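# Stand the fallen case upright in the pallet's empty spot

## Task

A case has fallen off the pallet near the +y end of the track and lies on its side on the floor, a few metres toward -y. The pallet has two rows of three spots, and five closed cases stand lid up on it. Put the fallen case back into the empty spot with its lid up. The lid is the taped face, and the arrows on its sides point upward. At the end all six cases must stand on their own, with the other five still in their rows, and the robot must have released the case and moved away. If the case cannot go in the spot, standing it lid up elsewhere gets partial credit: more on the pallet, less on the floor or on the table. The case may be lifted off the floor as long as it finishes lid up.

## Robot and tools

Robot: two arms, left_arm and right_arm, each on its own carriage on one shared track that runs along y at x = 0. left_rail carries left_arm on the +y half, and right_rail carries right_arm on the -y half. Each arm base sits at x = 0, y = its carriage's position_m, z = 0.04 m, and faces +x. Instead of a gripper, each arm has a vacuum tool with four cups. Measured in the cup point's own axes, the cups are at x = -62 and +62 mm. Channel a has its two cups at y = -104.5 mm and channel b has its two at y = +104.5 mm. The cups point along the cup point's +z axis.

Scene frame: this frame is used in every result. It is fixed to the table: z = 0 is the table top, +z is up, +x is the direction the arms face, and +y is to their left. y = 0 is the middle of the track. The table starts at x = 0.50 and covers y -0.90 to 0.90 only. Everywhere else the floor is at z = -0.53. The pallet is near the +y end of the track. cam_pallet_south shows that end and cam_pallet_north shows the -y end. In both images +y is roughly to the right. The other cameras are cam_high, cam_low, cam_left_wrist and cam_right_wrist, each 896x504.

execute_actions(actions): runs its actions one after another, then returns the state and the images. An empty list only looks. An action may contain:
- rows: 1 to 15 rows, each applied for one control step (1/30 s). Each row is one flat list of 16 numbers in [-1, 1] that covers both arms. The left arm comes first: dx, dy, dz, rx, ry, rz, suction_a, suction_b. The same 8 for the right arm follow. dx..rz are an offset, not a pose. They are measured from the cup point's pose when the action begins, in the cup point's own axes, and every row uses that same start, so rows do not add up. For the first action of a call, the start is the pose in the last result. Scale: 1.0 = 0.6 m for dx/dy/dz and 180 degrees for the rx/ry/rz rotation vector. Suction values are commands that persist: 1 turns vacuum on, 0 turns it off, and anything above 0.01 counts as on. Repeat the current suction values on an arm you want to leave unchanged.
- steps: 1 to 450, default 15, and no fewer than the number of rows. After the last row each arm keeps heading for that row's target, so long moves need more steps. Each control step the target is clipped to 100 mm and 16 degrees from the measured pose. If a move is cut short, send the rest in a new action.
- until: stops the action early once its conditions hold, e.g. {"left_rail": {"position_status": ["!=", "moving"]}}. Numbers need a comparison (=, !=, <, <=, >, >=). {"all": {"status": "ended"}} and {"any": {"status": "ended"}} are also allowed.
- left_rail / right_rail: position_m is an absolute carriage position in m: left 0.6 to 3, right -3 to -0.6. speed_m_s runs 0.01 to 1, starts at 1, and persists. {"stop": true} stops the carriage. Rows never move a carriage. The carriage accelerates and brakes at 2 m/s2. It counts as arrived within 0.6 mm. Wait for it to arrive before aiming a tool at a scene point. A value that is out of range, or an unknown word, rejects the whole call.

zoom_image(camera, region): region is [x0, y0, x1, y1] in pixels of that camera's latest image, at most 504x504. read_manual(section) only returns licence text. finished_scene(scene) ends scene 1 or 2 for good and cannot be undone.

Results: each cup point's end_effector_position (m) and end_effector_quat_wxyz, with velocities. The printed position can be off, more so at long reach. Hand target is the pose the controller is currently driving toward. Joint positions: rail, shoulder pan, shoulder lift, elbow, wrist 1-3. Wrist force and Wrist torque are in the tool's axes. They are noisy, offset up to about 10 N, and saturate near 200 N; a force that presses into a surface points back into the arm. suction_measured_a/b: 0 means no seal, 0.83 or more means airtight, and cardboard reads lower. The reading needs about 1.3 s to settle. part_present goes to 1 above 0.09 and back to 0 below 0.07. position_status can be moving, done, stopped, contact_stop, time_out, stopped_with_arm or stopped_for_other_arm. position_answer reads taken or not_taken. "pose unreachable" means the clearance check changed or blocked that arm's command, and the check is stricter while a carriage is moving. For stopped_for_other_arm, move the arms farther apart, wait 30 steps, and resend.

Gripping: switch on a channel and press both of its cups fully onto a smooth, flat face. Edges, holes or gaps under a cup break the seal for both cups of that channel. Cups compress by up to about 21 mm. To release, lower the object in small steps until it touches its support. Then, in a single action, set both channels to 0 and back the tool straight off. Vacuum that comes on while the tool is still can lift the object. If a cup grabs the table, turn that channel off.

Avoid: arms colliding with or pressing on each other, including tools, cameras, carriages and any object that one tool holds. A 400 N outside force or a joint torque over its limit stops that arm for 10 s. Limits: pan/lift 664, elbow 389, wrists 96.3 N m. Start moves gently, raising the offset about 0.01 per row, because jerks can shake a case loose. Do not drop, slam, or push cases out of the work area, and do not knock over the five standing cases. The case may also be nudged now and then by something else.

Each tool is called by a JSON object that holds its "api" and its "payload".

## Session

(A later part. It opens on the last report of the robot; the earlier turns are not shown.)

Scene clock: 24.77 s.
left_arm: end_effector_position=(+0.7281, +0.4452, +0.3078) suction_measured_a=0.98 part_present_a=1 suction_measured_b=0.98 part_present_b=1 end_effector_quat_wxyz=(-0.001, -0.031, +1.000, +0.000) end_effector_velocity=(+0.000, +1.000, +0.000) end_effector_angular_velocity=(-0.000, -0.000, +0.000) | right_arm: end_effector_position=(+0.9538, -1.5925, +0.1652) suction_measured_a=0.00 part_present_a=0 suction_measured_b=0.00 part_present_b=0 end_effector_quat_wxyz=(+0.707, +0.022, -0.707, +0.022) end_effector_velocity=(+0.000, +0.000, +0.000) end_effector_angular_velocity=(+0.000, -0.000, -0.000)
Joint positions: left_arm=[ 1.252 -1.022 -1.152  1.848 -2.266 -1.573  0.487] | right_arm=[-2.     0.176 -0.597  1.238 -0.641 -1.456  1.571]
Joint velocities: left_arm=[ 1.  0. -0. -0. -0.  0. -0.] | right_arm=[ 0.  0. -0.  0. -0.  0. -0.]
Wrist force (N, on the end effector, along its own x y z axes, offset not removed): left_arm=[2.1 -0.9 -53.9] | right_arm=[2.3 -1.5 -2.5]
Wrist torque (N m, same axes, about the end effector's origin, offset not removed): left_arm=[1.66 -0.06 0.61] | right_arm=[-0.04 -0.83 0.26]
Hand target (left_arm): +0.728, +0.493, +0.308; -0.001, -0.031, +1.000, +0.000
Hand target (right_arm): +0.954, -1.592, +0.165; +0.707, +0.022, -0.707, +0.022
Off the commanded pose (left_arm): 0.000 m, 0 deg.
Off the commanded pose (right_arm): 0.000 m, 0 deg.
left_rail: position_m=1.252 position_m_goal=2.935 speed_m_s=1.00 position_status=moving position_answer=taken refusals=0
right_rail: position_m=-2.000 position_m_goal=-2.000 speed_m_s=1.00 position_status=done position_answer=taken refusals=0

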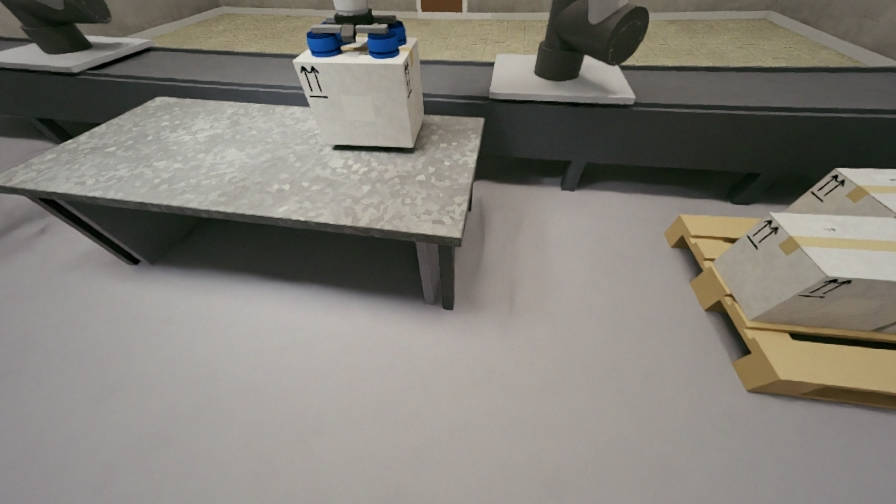

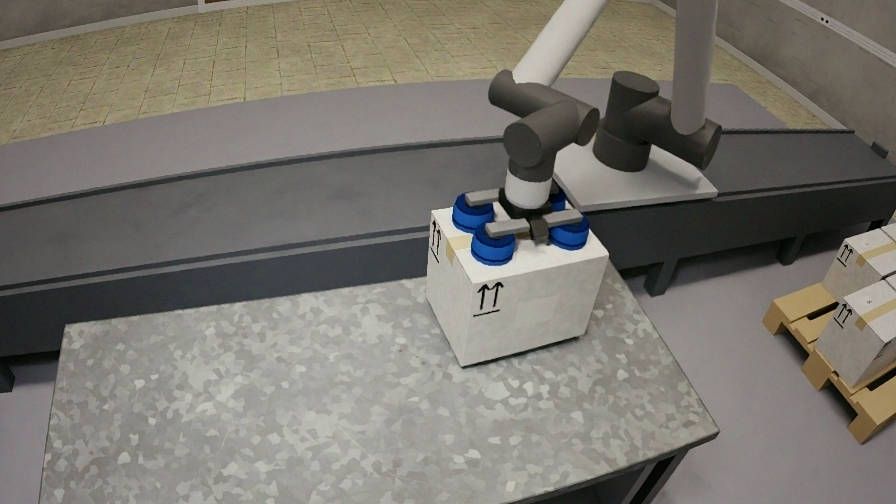

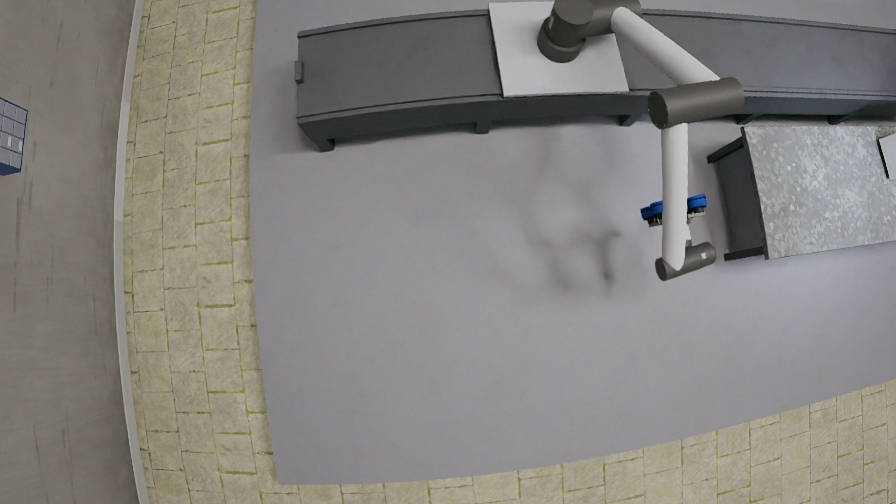

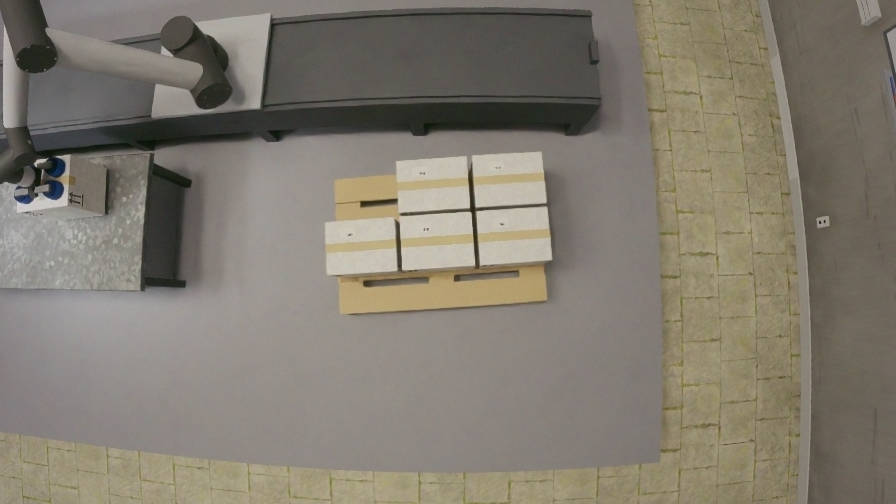

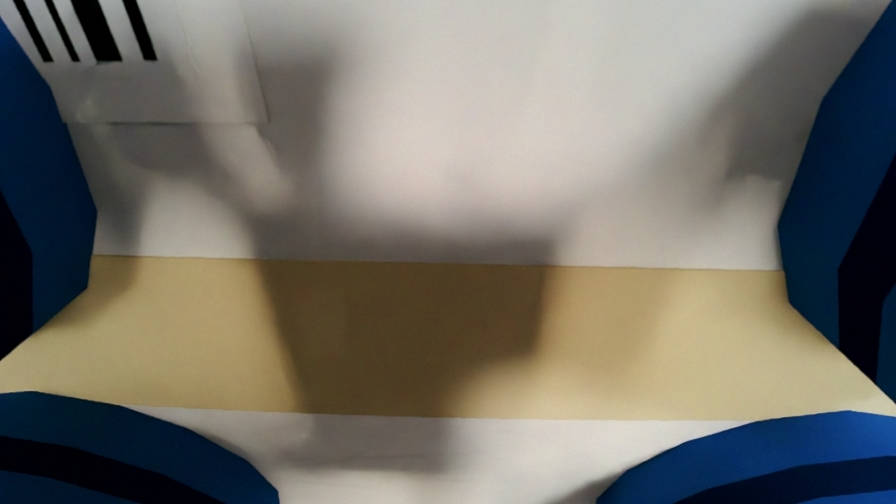

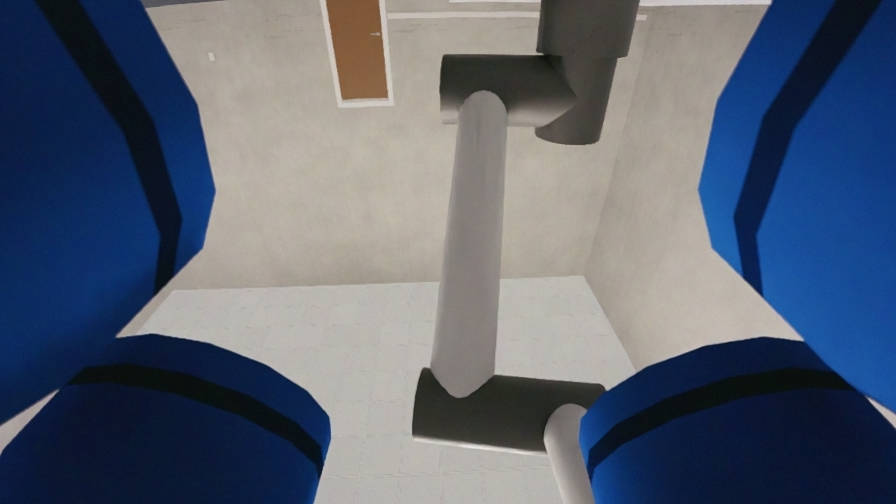

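{"api": "execute_actions", "payload": {"actions": [{"steps":90,"until":{"left_rail":{"position_status":["!=","moving"]}}},{"steps":3},{"rows":[[0,0,0.005,0,0,0,1,1,0,0,0,0,0,0,0,0],[0,0,0.015,0,0,0,1,1,0,0,0,0,0,0,0,0],[0,0,0.03,0,0,0,1,1,0,0,0,0,0,0,0,0],[0,0,0.05,0,0,0,1,1,0,0,0,0,0,0,0,0],[0,0,0.075,0,0,0,1,1,0,0,0,0,0,0,0,0],[0,0,0.1,0,0,0,1,1,0,0,0,0,0,0,0,0],[0,0,0.125,0,0,0,1,1,0,0,0,0,0,0,0,0],[0,0,0.145,0,0,0,1,1,0,0,0,0,0,0,0,0],[0,0,0.16,0,0,0,1,1,0,0,0,0,0,0,0,0],[0,0,0.17,0,0,0,1,1,0,0,0,0,0,0,0,0]],"steps":13}]}}

Scene clock: 27.27 s.
left_arm: end_effector_position=(+0.7268, +2.1294, +0.2291) suction_measured_a=0.98 part_present_a=1 suction_measured_b=0.98 part_present_b=1 end_effector_quat_wxyz=(-0.002, -0.031, +1.000, +0.001) end_effector_velocity=(+0.003, -0.005, -0.177) end_effector_angular_velocity=(-0.007, -0.004, +0.000) | right_arm: end_effector_position=(+0.9538, -1.5925, +0.1652) suction_measured_a=0.00 part_present_a=0 suction_measured_b=0.00 part_present_b=0 end_effector_quat_wxyz=(+0.707, +0.022, -0.707, +0.022) end_effector_velocity=(+0.000, -0.000, -0.000) end_effector_angular_velocity=(-0.000, +0.000, +0.000)
Joint positions: left_arm=[ 2.935 -1.023 -1.089  1.887 -2.365 -1.573  0.487] | right_arm=[-2.     0.176 -0.597  1.238 -0.641 -1.456  1.571]
Joint velocities: left_arm=[ 0.    -0.     0.159  0.067 -0.234 -0.    -0.   ] | right_arm=[ 0. -0.  0. -0.  0. -0.  0.]
Wrist force (N, on the end effector, along its own x y z axes, offset not removed): left_arm=[4.4 0.9 -40.1] | right_arm=[4.5 -1.2 0.2]
Wrist torque (N m, same axes, about the end effector's origin, offset not removed): left_arm=[1.64 -0.08 0.50] | right_arm=[0.10 -0.95 0.26]
Hand target (left_arm): +0.728, +2.128, +0.207; -0.001, -0.031, +1.000, +0.001
Hand target (right_arm): +0.954, -1.592, +0.165; +0.707, +0.022, -0.707, +0.022
Off the commanded pose (left_arm): 0.023 m, 0 deg.
Off the commanded pose (right_arm): 0.000 m, 0 deg.
left_rail: position_m=2.935 position_m_goal=2.935 speed_m_s=1.00 position_status=done position_answer=taken refusals=0
right_rail: position_m=-2.000 position_m_goal=-2.000 speed_m_s=1.00 position_status=done position_answer=taken refusals=0

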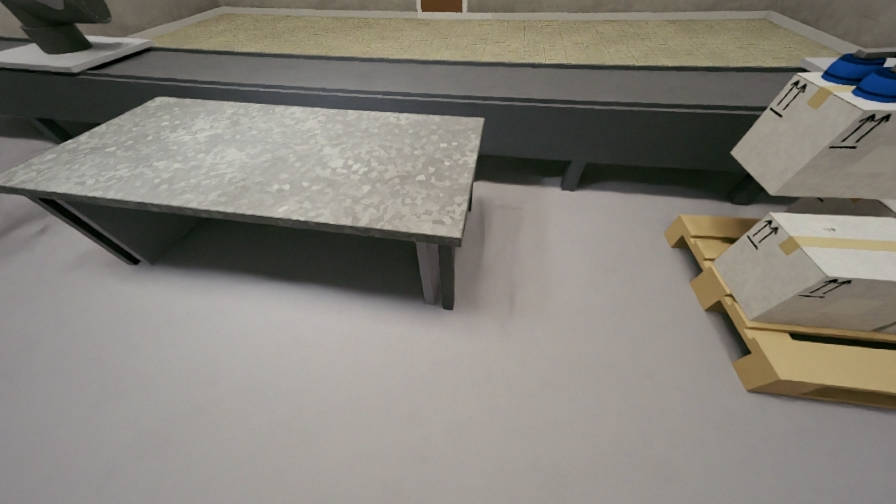

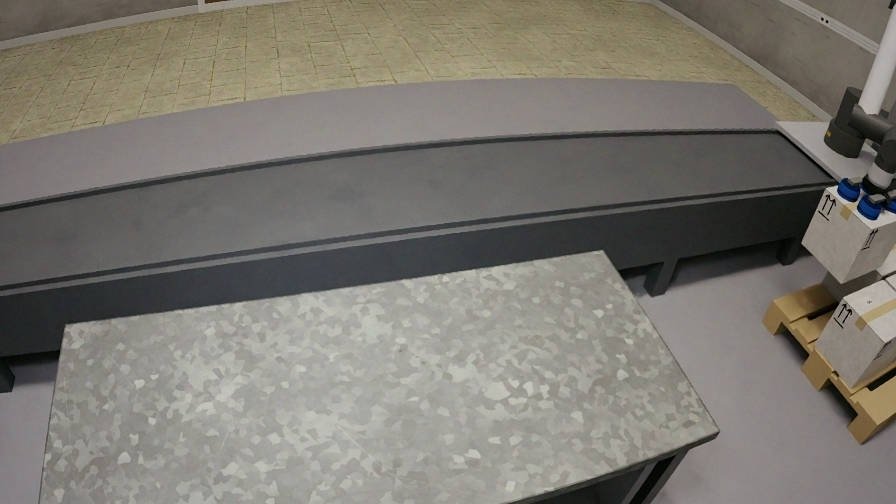

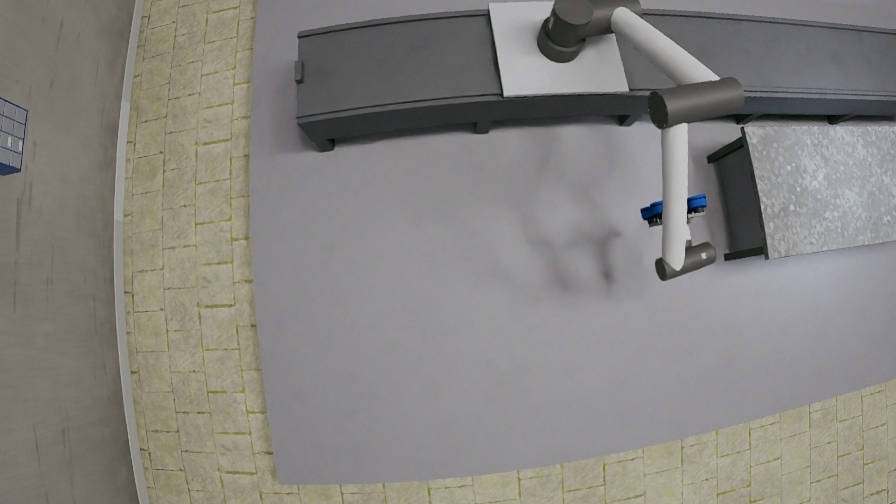

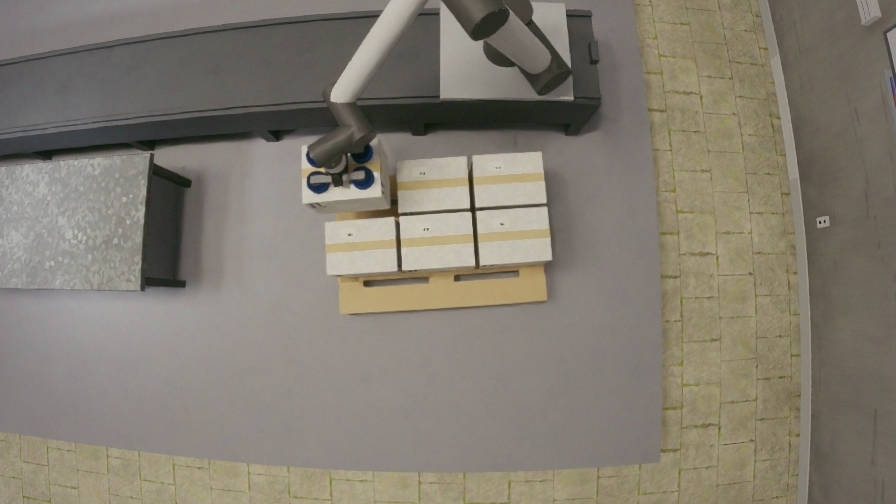

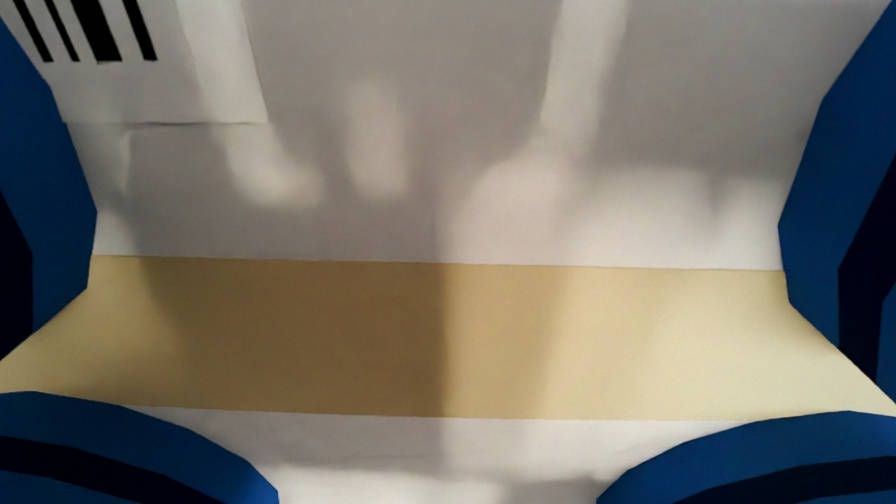

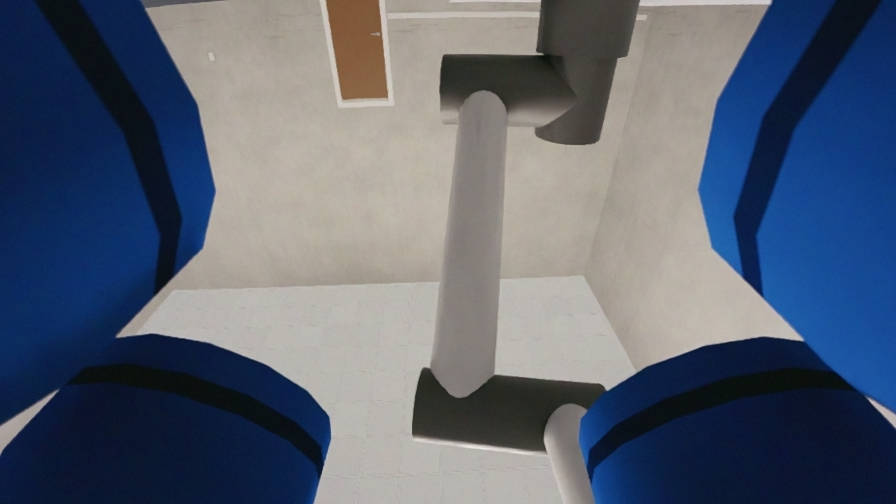

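{"api": "execute_actions", "payload": {"actions": [{"steps":1},{"rows":[[0,0,0.01,0,0,0,1,1,0,0,0,0,0,0,0,0],[0,0,0.025,0,0,0,1,1,0,0,0,0,0,0,0,0],[0,0,0.045,0,0,0,1,1,0,0,0,0,0,0,0,0],[0,0,0.07,0,0,0,1,1,0,0,0,0,0,0,0,0],[0,0,0.1,0,0,0,1,1,0,0,0,0,0,0,0,0],[0,0,0.13,0,0,0,1,1,0,0,0,0,0,0,0,0],[0,0,0.165,0,0,0,1,1,0,0,0,0,0,0,0,0],[0,0,0.2,0,0,0,1,1,0,0,0,0,0,0,0,0],[0,0,0.24,0,0,0,1,1,0,0,0,0,0,0,0,0],[0,0,0.3,0,0,0,1,1,0,0,0,0,0,0,0,0],[0,0,0.4,0,0,0,1,1,0,0,0,0,0,0,0,0],[0,0,0.5,0,0,0,1,1,0,0,0,0,0,0,0,0]],"steps":29}]}}

{"api": "zoom_image", "payload": {"camera": "cam_pallet_south", "region": [290, 130, 490, 290]}}

Scene clock: 28.80 s.
left_arm: end_effector_position=(+0.7258, +2.1302, -0.0856) suction_measured_a=0.98 part_present_a=1 suction_measured_b=0.98 part_present_b=1 end_effector_quat_wxyz=(-0.002, -0.031, +1.000, +0.001) end_effector_velocity=(+0.009, -0.012, -0.057) end_effector_angular_velocity=(-0.008, -0.005, +0.000) | right_arm: end_effector_position=(+0.9538, -1.5925, +0.1652) suction_measured_a=0.00 part_present_a=0 suction_measured_b=0.00 part_present_b=0 end_effector_quat_wxyz=(+0.707, +0.022, -0.707, +0.022) end_effector_velocity=(+0.000, +0.000, +0.000) end_effector_angular_velocity=(+0.000, -0.000, +0.000)
Joint positions: left_arm=[ 2.935 -1.023 -0.766  1.934 -2.736 -1.573  0.486] | right_arm=[-2.     0.176 -0.597  1.238 -0.641 -1.456  1.571]
Joint velocities: left_arm=[ 0.     0.002  0.073 -0.027 -0.055  0.     0.002] | right_arm=[ 0.  0. -0. -0. -0. -0.  0.]
Wrist force (N, on the end effector, along its own x y z axes, offset not removed): left_arm=[0.9 -2.0 -48.8] | right_arm=[4.1 -1.1 0.1]
Wrist torque (N m, same axes, about the end effector's origin, offset not removed): left_arm=[1.67 -0.07 0.60] | right_arm=[0.13 -0.82 0.25]
Hand target (left_arm): +0.727, +2.129, -0.093; -0.001, -0.031, +1.000, +0.001
Hand target (right_arm): +0.954, -1.592, +0.165; +0.707, +0.022, -0.707, +0.022
Off the commanded pose (left_arm): 0.008 m, 0 deg.
Off the commanded pose (right_arm): 0.000 m, 0 deg.
left_rail: position_m=2.935 position_m_goal=2.935 speed_m_s=1.00 position_status=done position_answer=taken refusals=0
right_rail: position_m=-2.000 position_m_goal=-2.000 speed_m_s=1.00 position_status=done position_answer=taken refusals=0

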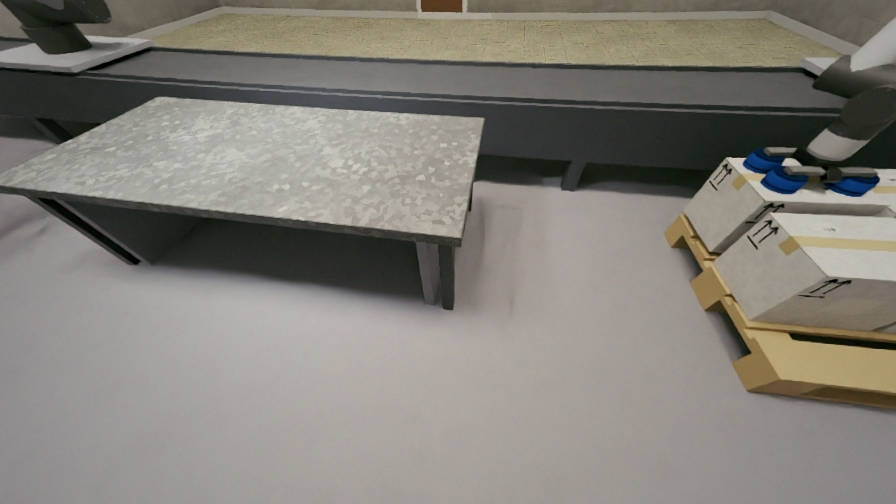

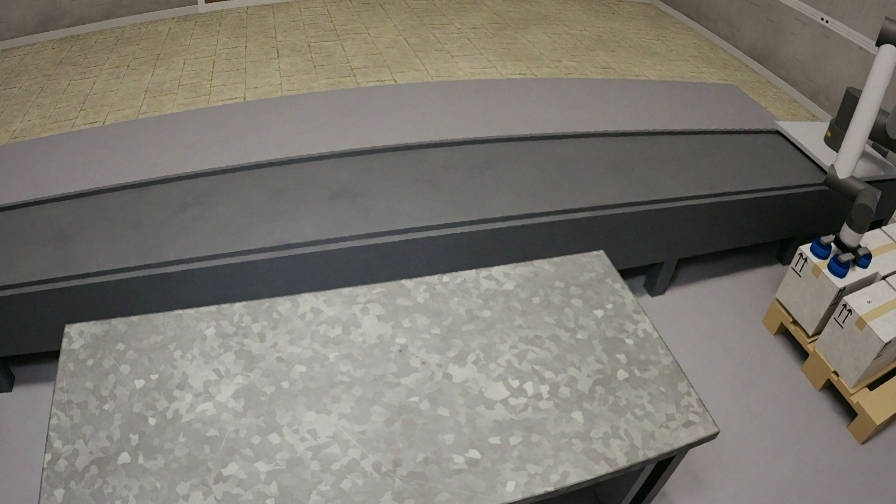

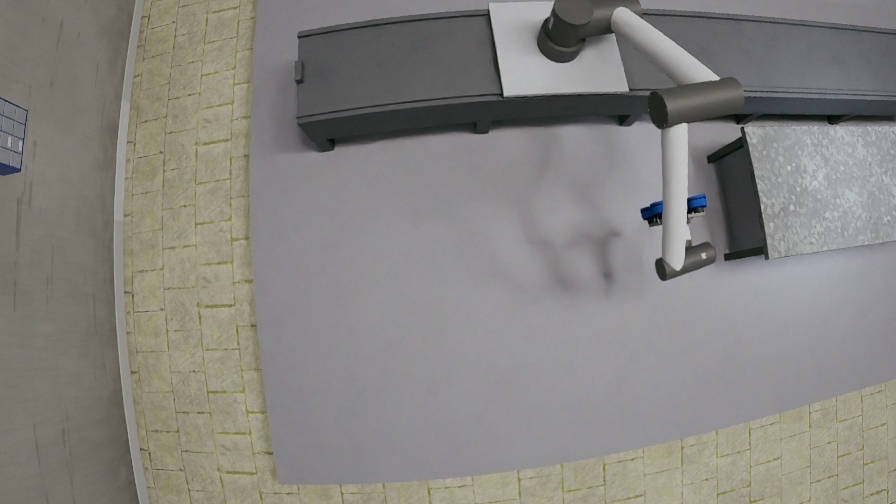

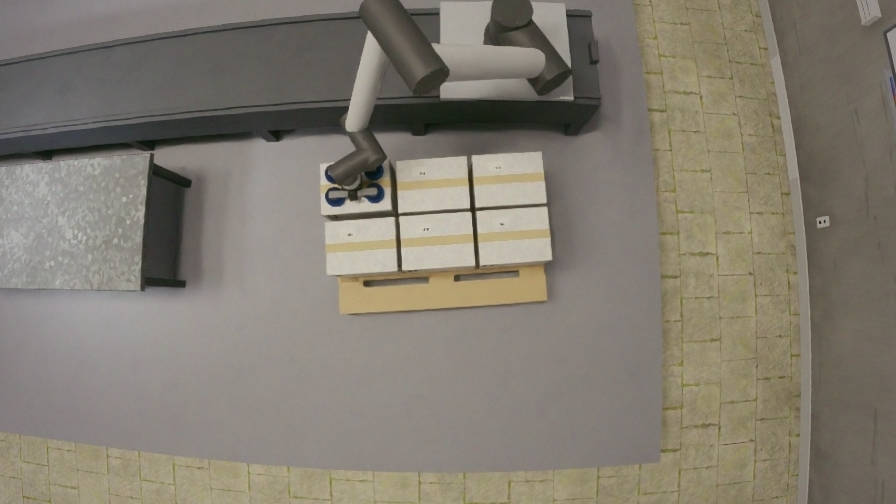

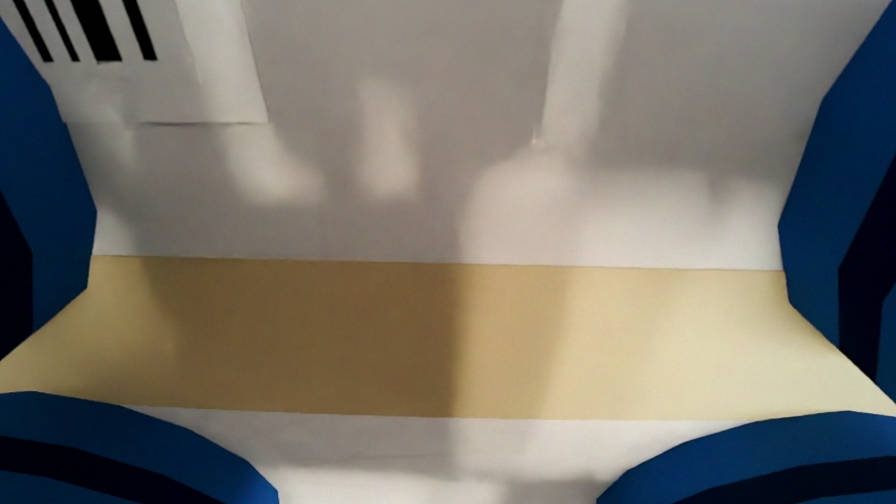

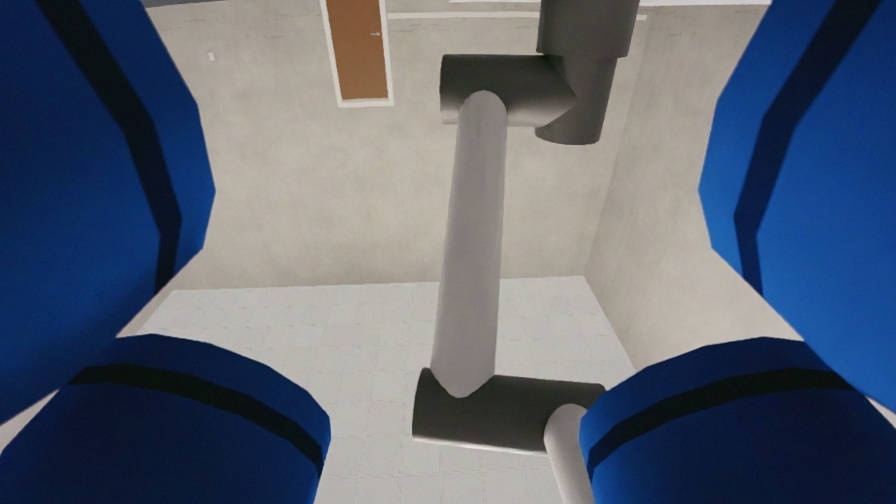

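Region (290, 130, 490, 290) of cam_pallet_south's 896x504 image, scaled by 2.520, with more detail than that image has; it fills the top 403 rows of this view, and the rest is white.

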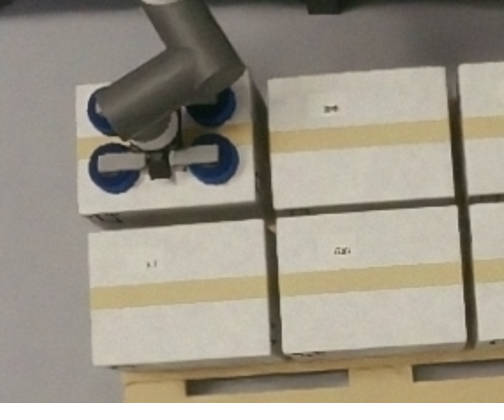

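{"api": "execute_actions", "payload": {"actions": [{"rows":[[-0.005,0,0.015,0,0,0,1,1,0,0,0,0,0,0,0,0],[-0.009,0.003,0.019,0,0,0,1,1,0,0,0,0,0,0,0,0],[-0.013,0.007,0.024,0,0,0,1,1,0,0,0,0,0,0,0,0],[-0.017,0.01,0.029,0,0,0,1,1,0,0,0,0,0,0,0,0],[-0.02,0.013,0.034,0,0,0,1,1,0,0,0,0,0,0,0,0],[-0.02,0.013,0.038,0,0,0,1,1,0,0,0,0,0,0,0,0],[-0.02,0.013,0.041,0,0,0,1,1,0,0,0,0,0,0,0,0]],"steps":8}]}}

Scene clock: 29.63 s.
left_arm: end_effector_position=(+0.7338, +2.1354, -0.1022) suction_measured_a=0.98 part_present_a=1 suction_measured_b=0.98 part_present_b=1 end_effector_quat_wxyz=(-0.002, -0.031, +1.000, +0.001) end_effector_velocity=(+0.026, +0.028, -0.058) end_effector_angular_velocity=(+0.003, +0.002, +0.001) | right_arm: end_effector_position=(+0.9538, -1.5925, +0.1652) suction_measured_a=0.00 part_present_a=0 suction_measured_b=0.00 part_present_b=0 end_effector_quat_wxyz=(+0.707, +0.022, -0.707, +0.022) end_effector_velocity=(+0.000, +0.000, +0.000) end_effector_angular_velocity=(+0.000, -0.000, +0.000)
Joint positions: left_arm=[ 2.935 -1.014 -0.746  1.93  -2.751 -1.573  0.495] | right_arm=[-2.     0.176 -0.597  1.238 -0.641 -1.456  1.571]
Joint velocities: left_arm=[ 0.     0.035  0.065 -0.006 -0.056 -0.     0.034] | right_arm=[ 0.  0. -0. -0.  0. -0.  0.]
Wrist force (N, on the end effector, along its own x y z axes, offset not removed): left_arm=[1.7 -0.4 -50.5] | right_arm=[1.5 1.5 1.4]
Wrist torque (N m, same axes, about the end effector's origin, offset not removed): left_arm=[1.48 -0.25 0.64] | right_arm=[0.44 -0.52 0.36]
Hand target (left_arm): +0.737, +2.139, -0.110; -0.002, -0.031, +1.000, +0.001
Hand target (right_arm): +0.954, -1.592, +0.165; +0.707, +0.022, -0.707, +0.022
Off the commanded pose (left_arm): 0.009 m, 0 deg.
Off the commanded pose (right_arm): 0.000 m, 0 deg.
left_rail: position_m=2.935 position_m_goal=2.935 speed_m_s=1.00 position_status=done position_answer=taken refusals=0
right_rail: position_m=-2.000 position_m_goal=-2.000 speed_m_s=1.00 position_status=done position_answer=taken refusals=0

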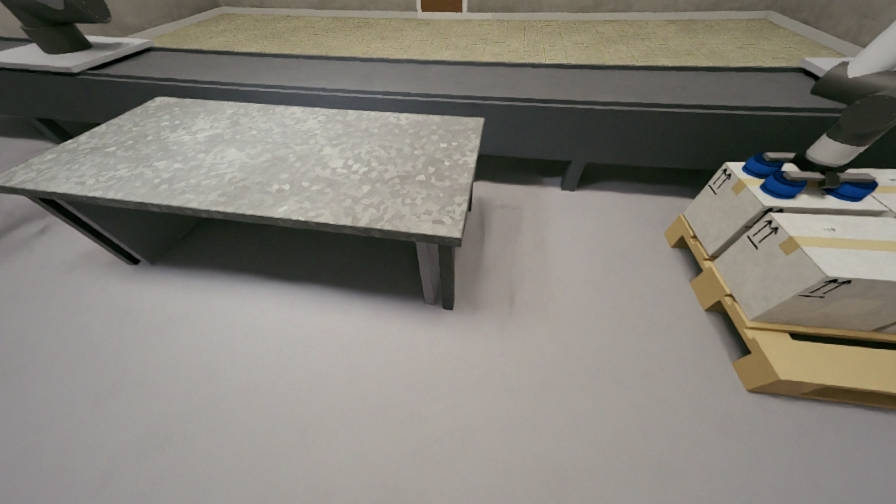

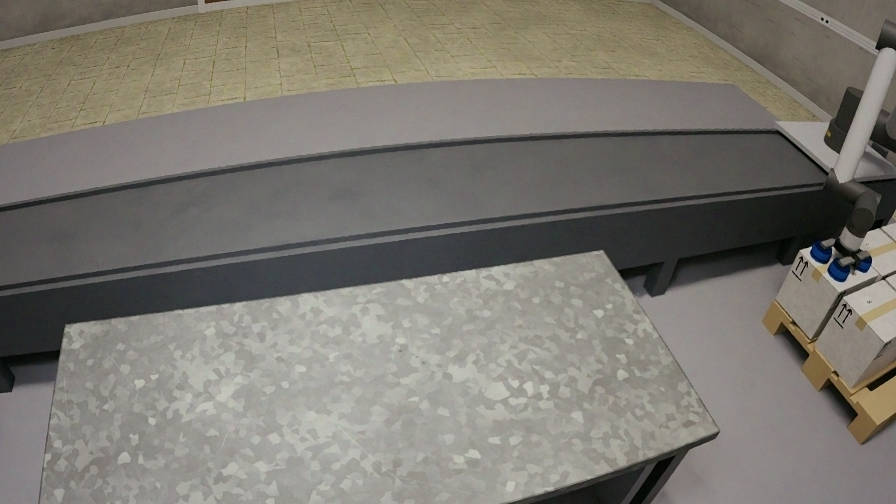

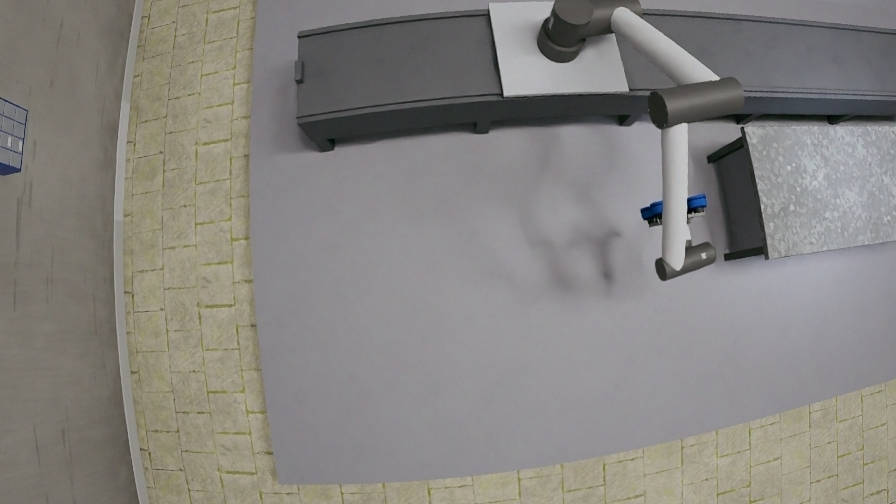

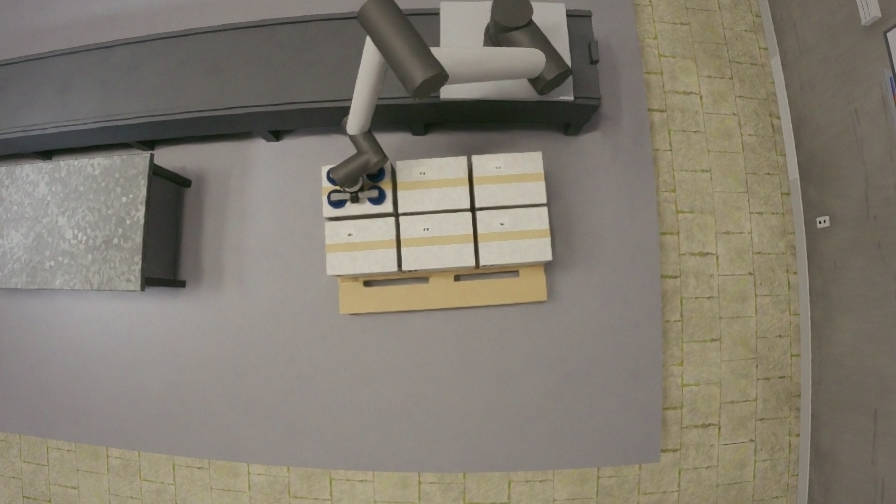

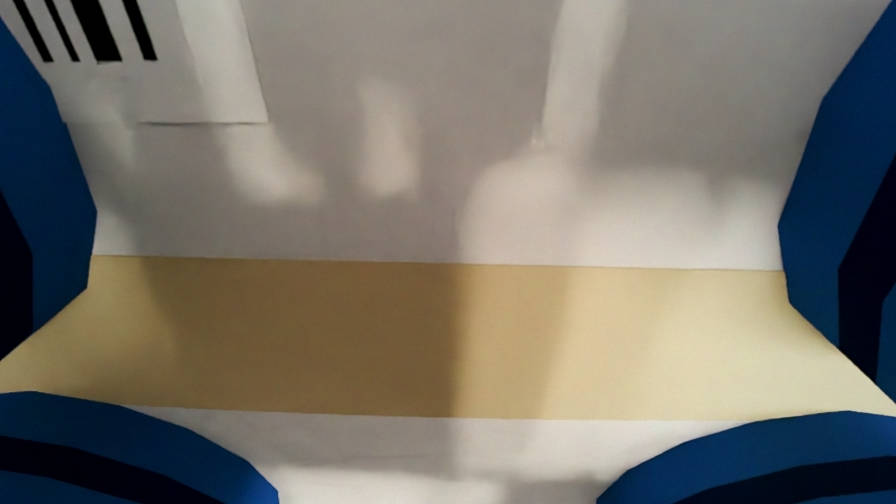

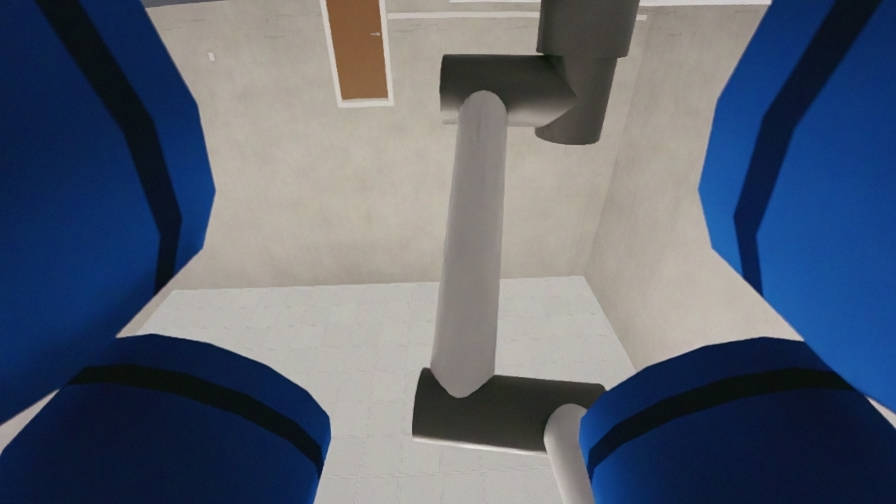

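{"api": "execute_actions", "payload": {"actions": [{"rows":[[-0.0058,0.0056,0.017,0,0,0,1,1,0,0,0,0,0,0,0,0]],"steps":8}]}}

{"api": "zoom_image", "payload": {"camera": "cam_pallet_south", "region": [290, 130, 490, 290]}}

Scene clock: 30.07 s.
left_arm: end_effector_position=(+0.7370, +2.1388, -0.1116) suction_measured_a=0.98 part_present_a=1 suction_measured_b=0.98 part_present_b=1 end_effector_quat_wxyz=(-0.002, -0.031, +1.000, +0.001) end_effector_velocity=(+0.001, +0.000, -0.003) end_effector_angular_velocity=(-0.002, -0.001, -0.000) | right_arm: end_effector_position=(+0.9538, -1.5925, +0.1652) suction_measured_a=0.00 part_present_a=0 suction_measured_b=0.00 part_present_b=0 end_effector_quat_wxyz=(+0.707, +0.022, -0.707, +0.022) end_effector_velocity=(-0.000, -0.000, -0.000) end_effector_angular_velocity=(-0.000, +0.000, +0.000)
Joint positions: left_arm=[ 2.935 -1.01  -0.735  1.929 -2.761 -1.573  0.5  ] | right_arm=[-2.     0.176 -0.597  1.238 -0.641 -1.456  1.571]
Joint velocities: left_arm=[ 0.     0.001  0.004 -0.    -0.006 -0.     0.001] | right_arm=[ 0. -0.  0. -0. -0. -0.  0.]
Wrist force (N, on the end effector, along its own x y z axes, offset not removed): left_arm=[12.6 10.2 -87.2] | right_arm=[4.4 -1.7 0.4]
Wrist torque (N m, same axes, about the end effector's origin, offset not removed): left_arm=[4.67 -1.90 0.97] | right_arm=[0.07 -1.11 0.34]
Hand target (left_arm): +0.737, +2.139, -0.112; -0.002, -0.031, +1.000, +0.001
Hand target (right_arm): +0.954, -1.592, +0.165; +0.707, +0.022, -0.707, +0.022
Off the commanded pose (left_arm): 0.001 m, 0 deg.
Off the commanded pose (right_arm): 0.000 m, 0 deg.
left_rail: position_m=2.935 position_m_goal=2.935 speed_m_s=1.00 position_status=done position_answer=taken refusals=0
right_rail: position_m=-2.000 position_m_goal=-2.000 speed_m_s=1.00 position_status=done position_answer=taken refusals=0

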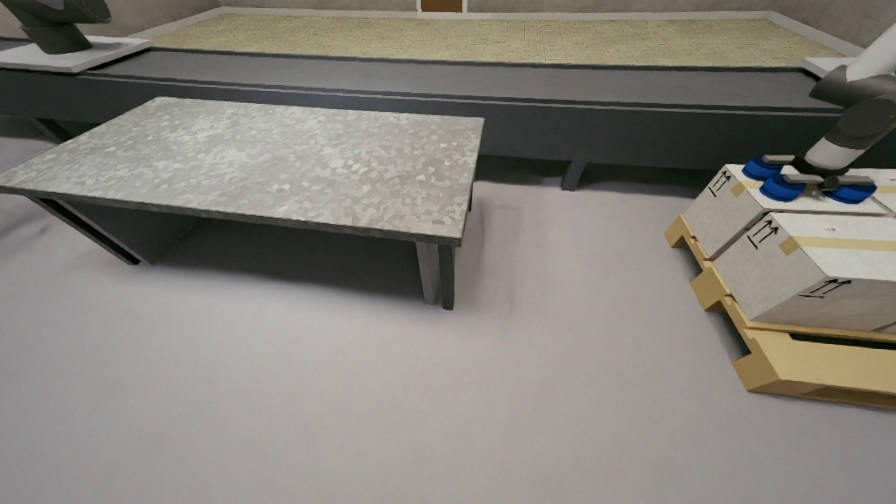

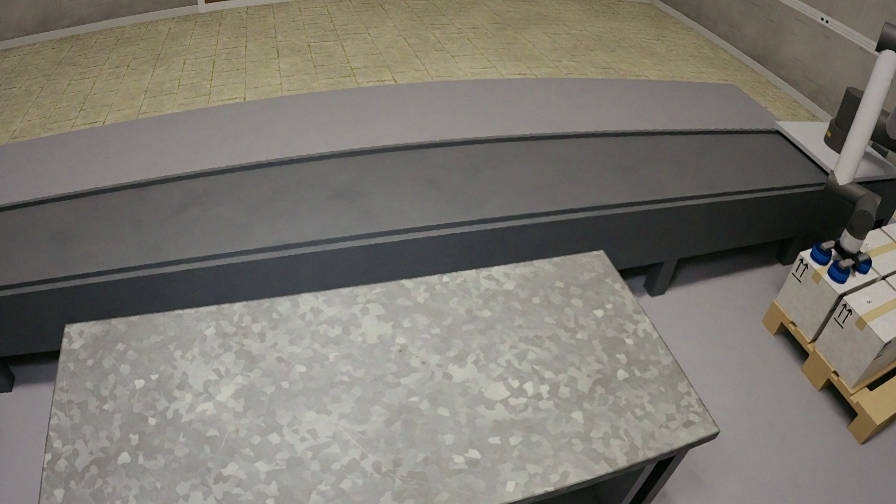

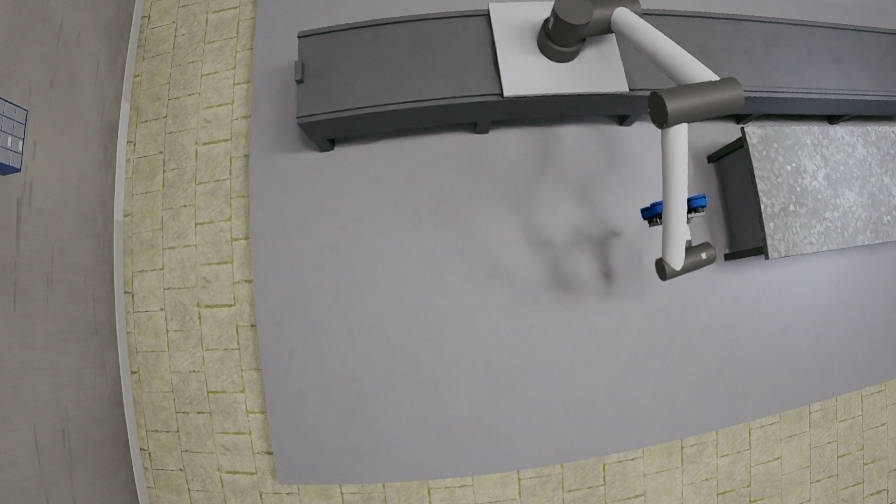

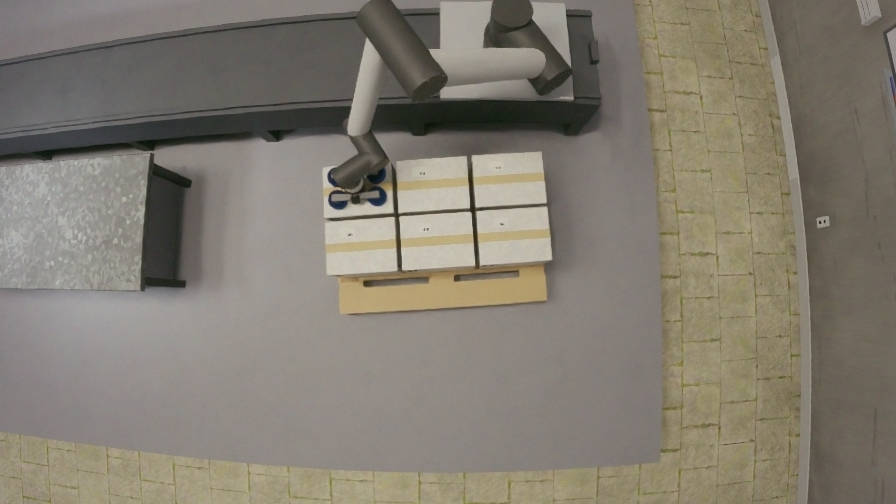

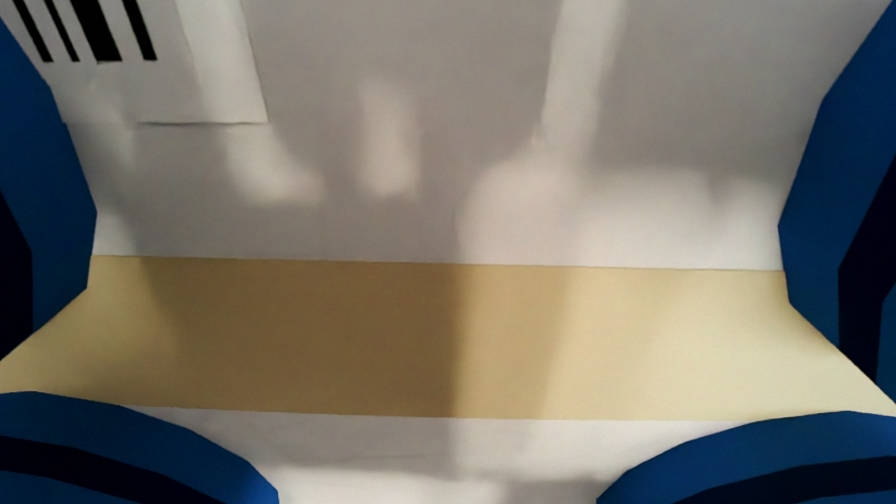

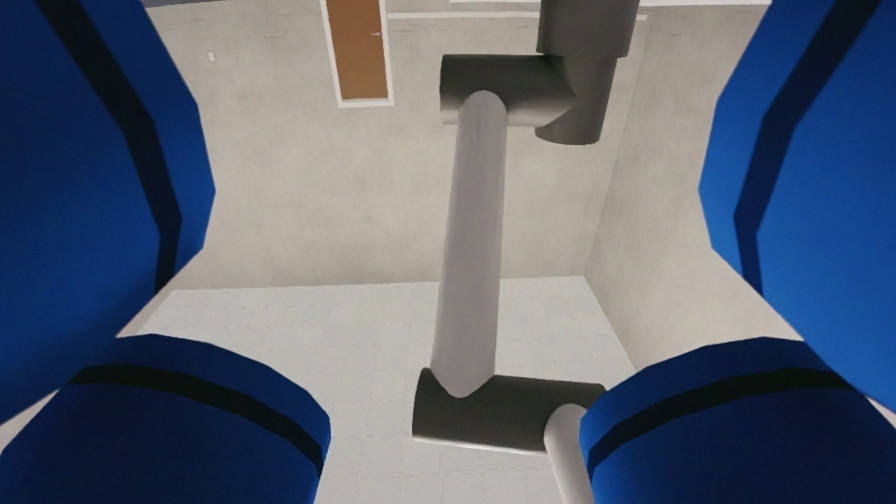

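Region (290, 130, 490, 290) of cam_pallet_south's 896x504 image, scaled by 2.520, with more detail than that image has; it fills the top 403 rows of this view, and the rest is white.

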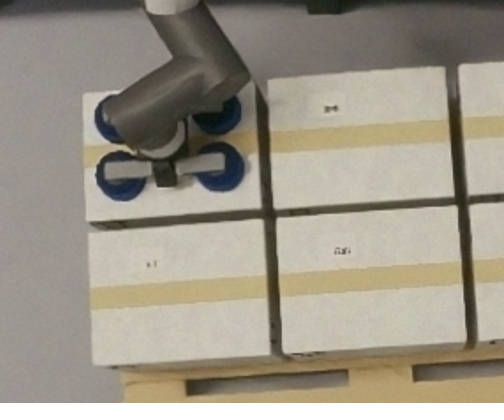

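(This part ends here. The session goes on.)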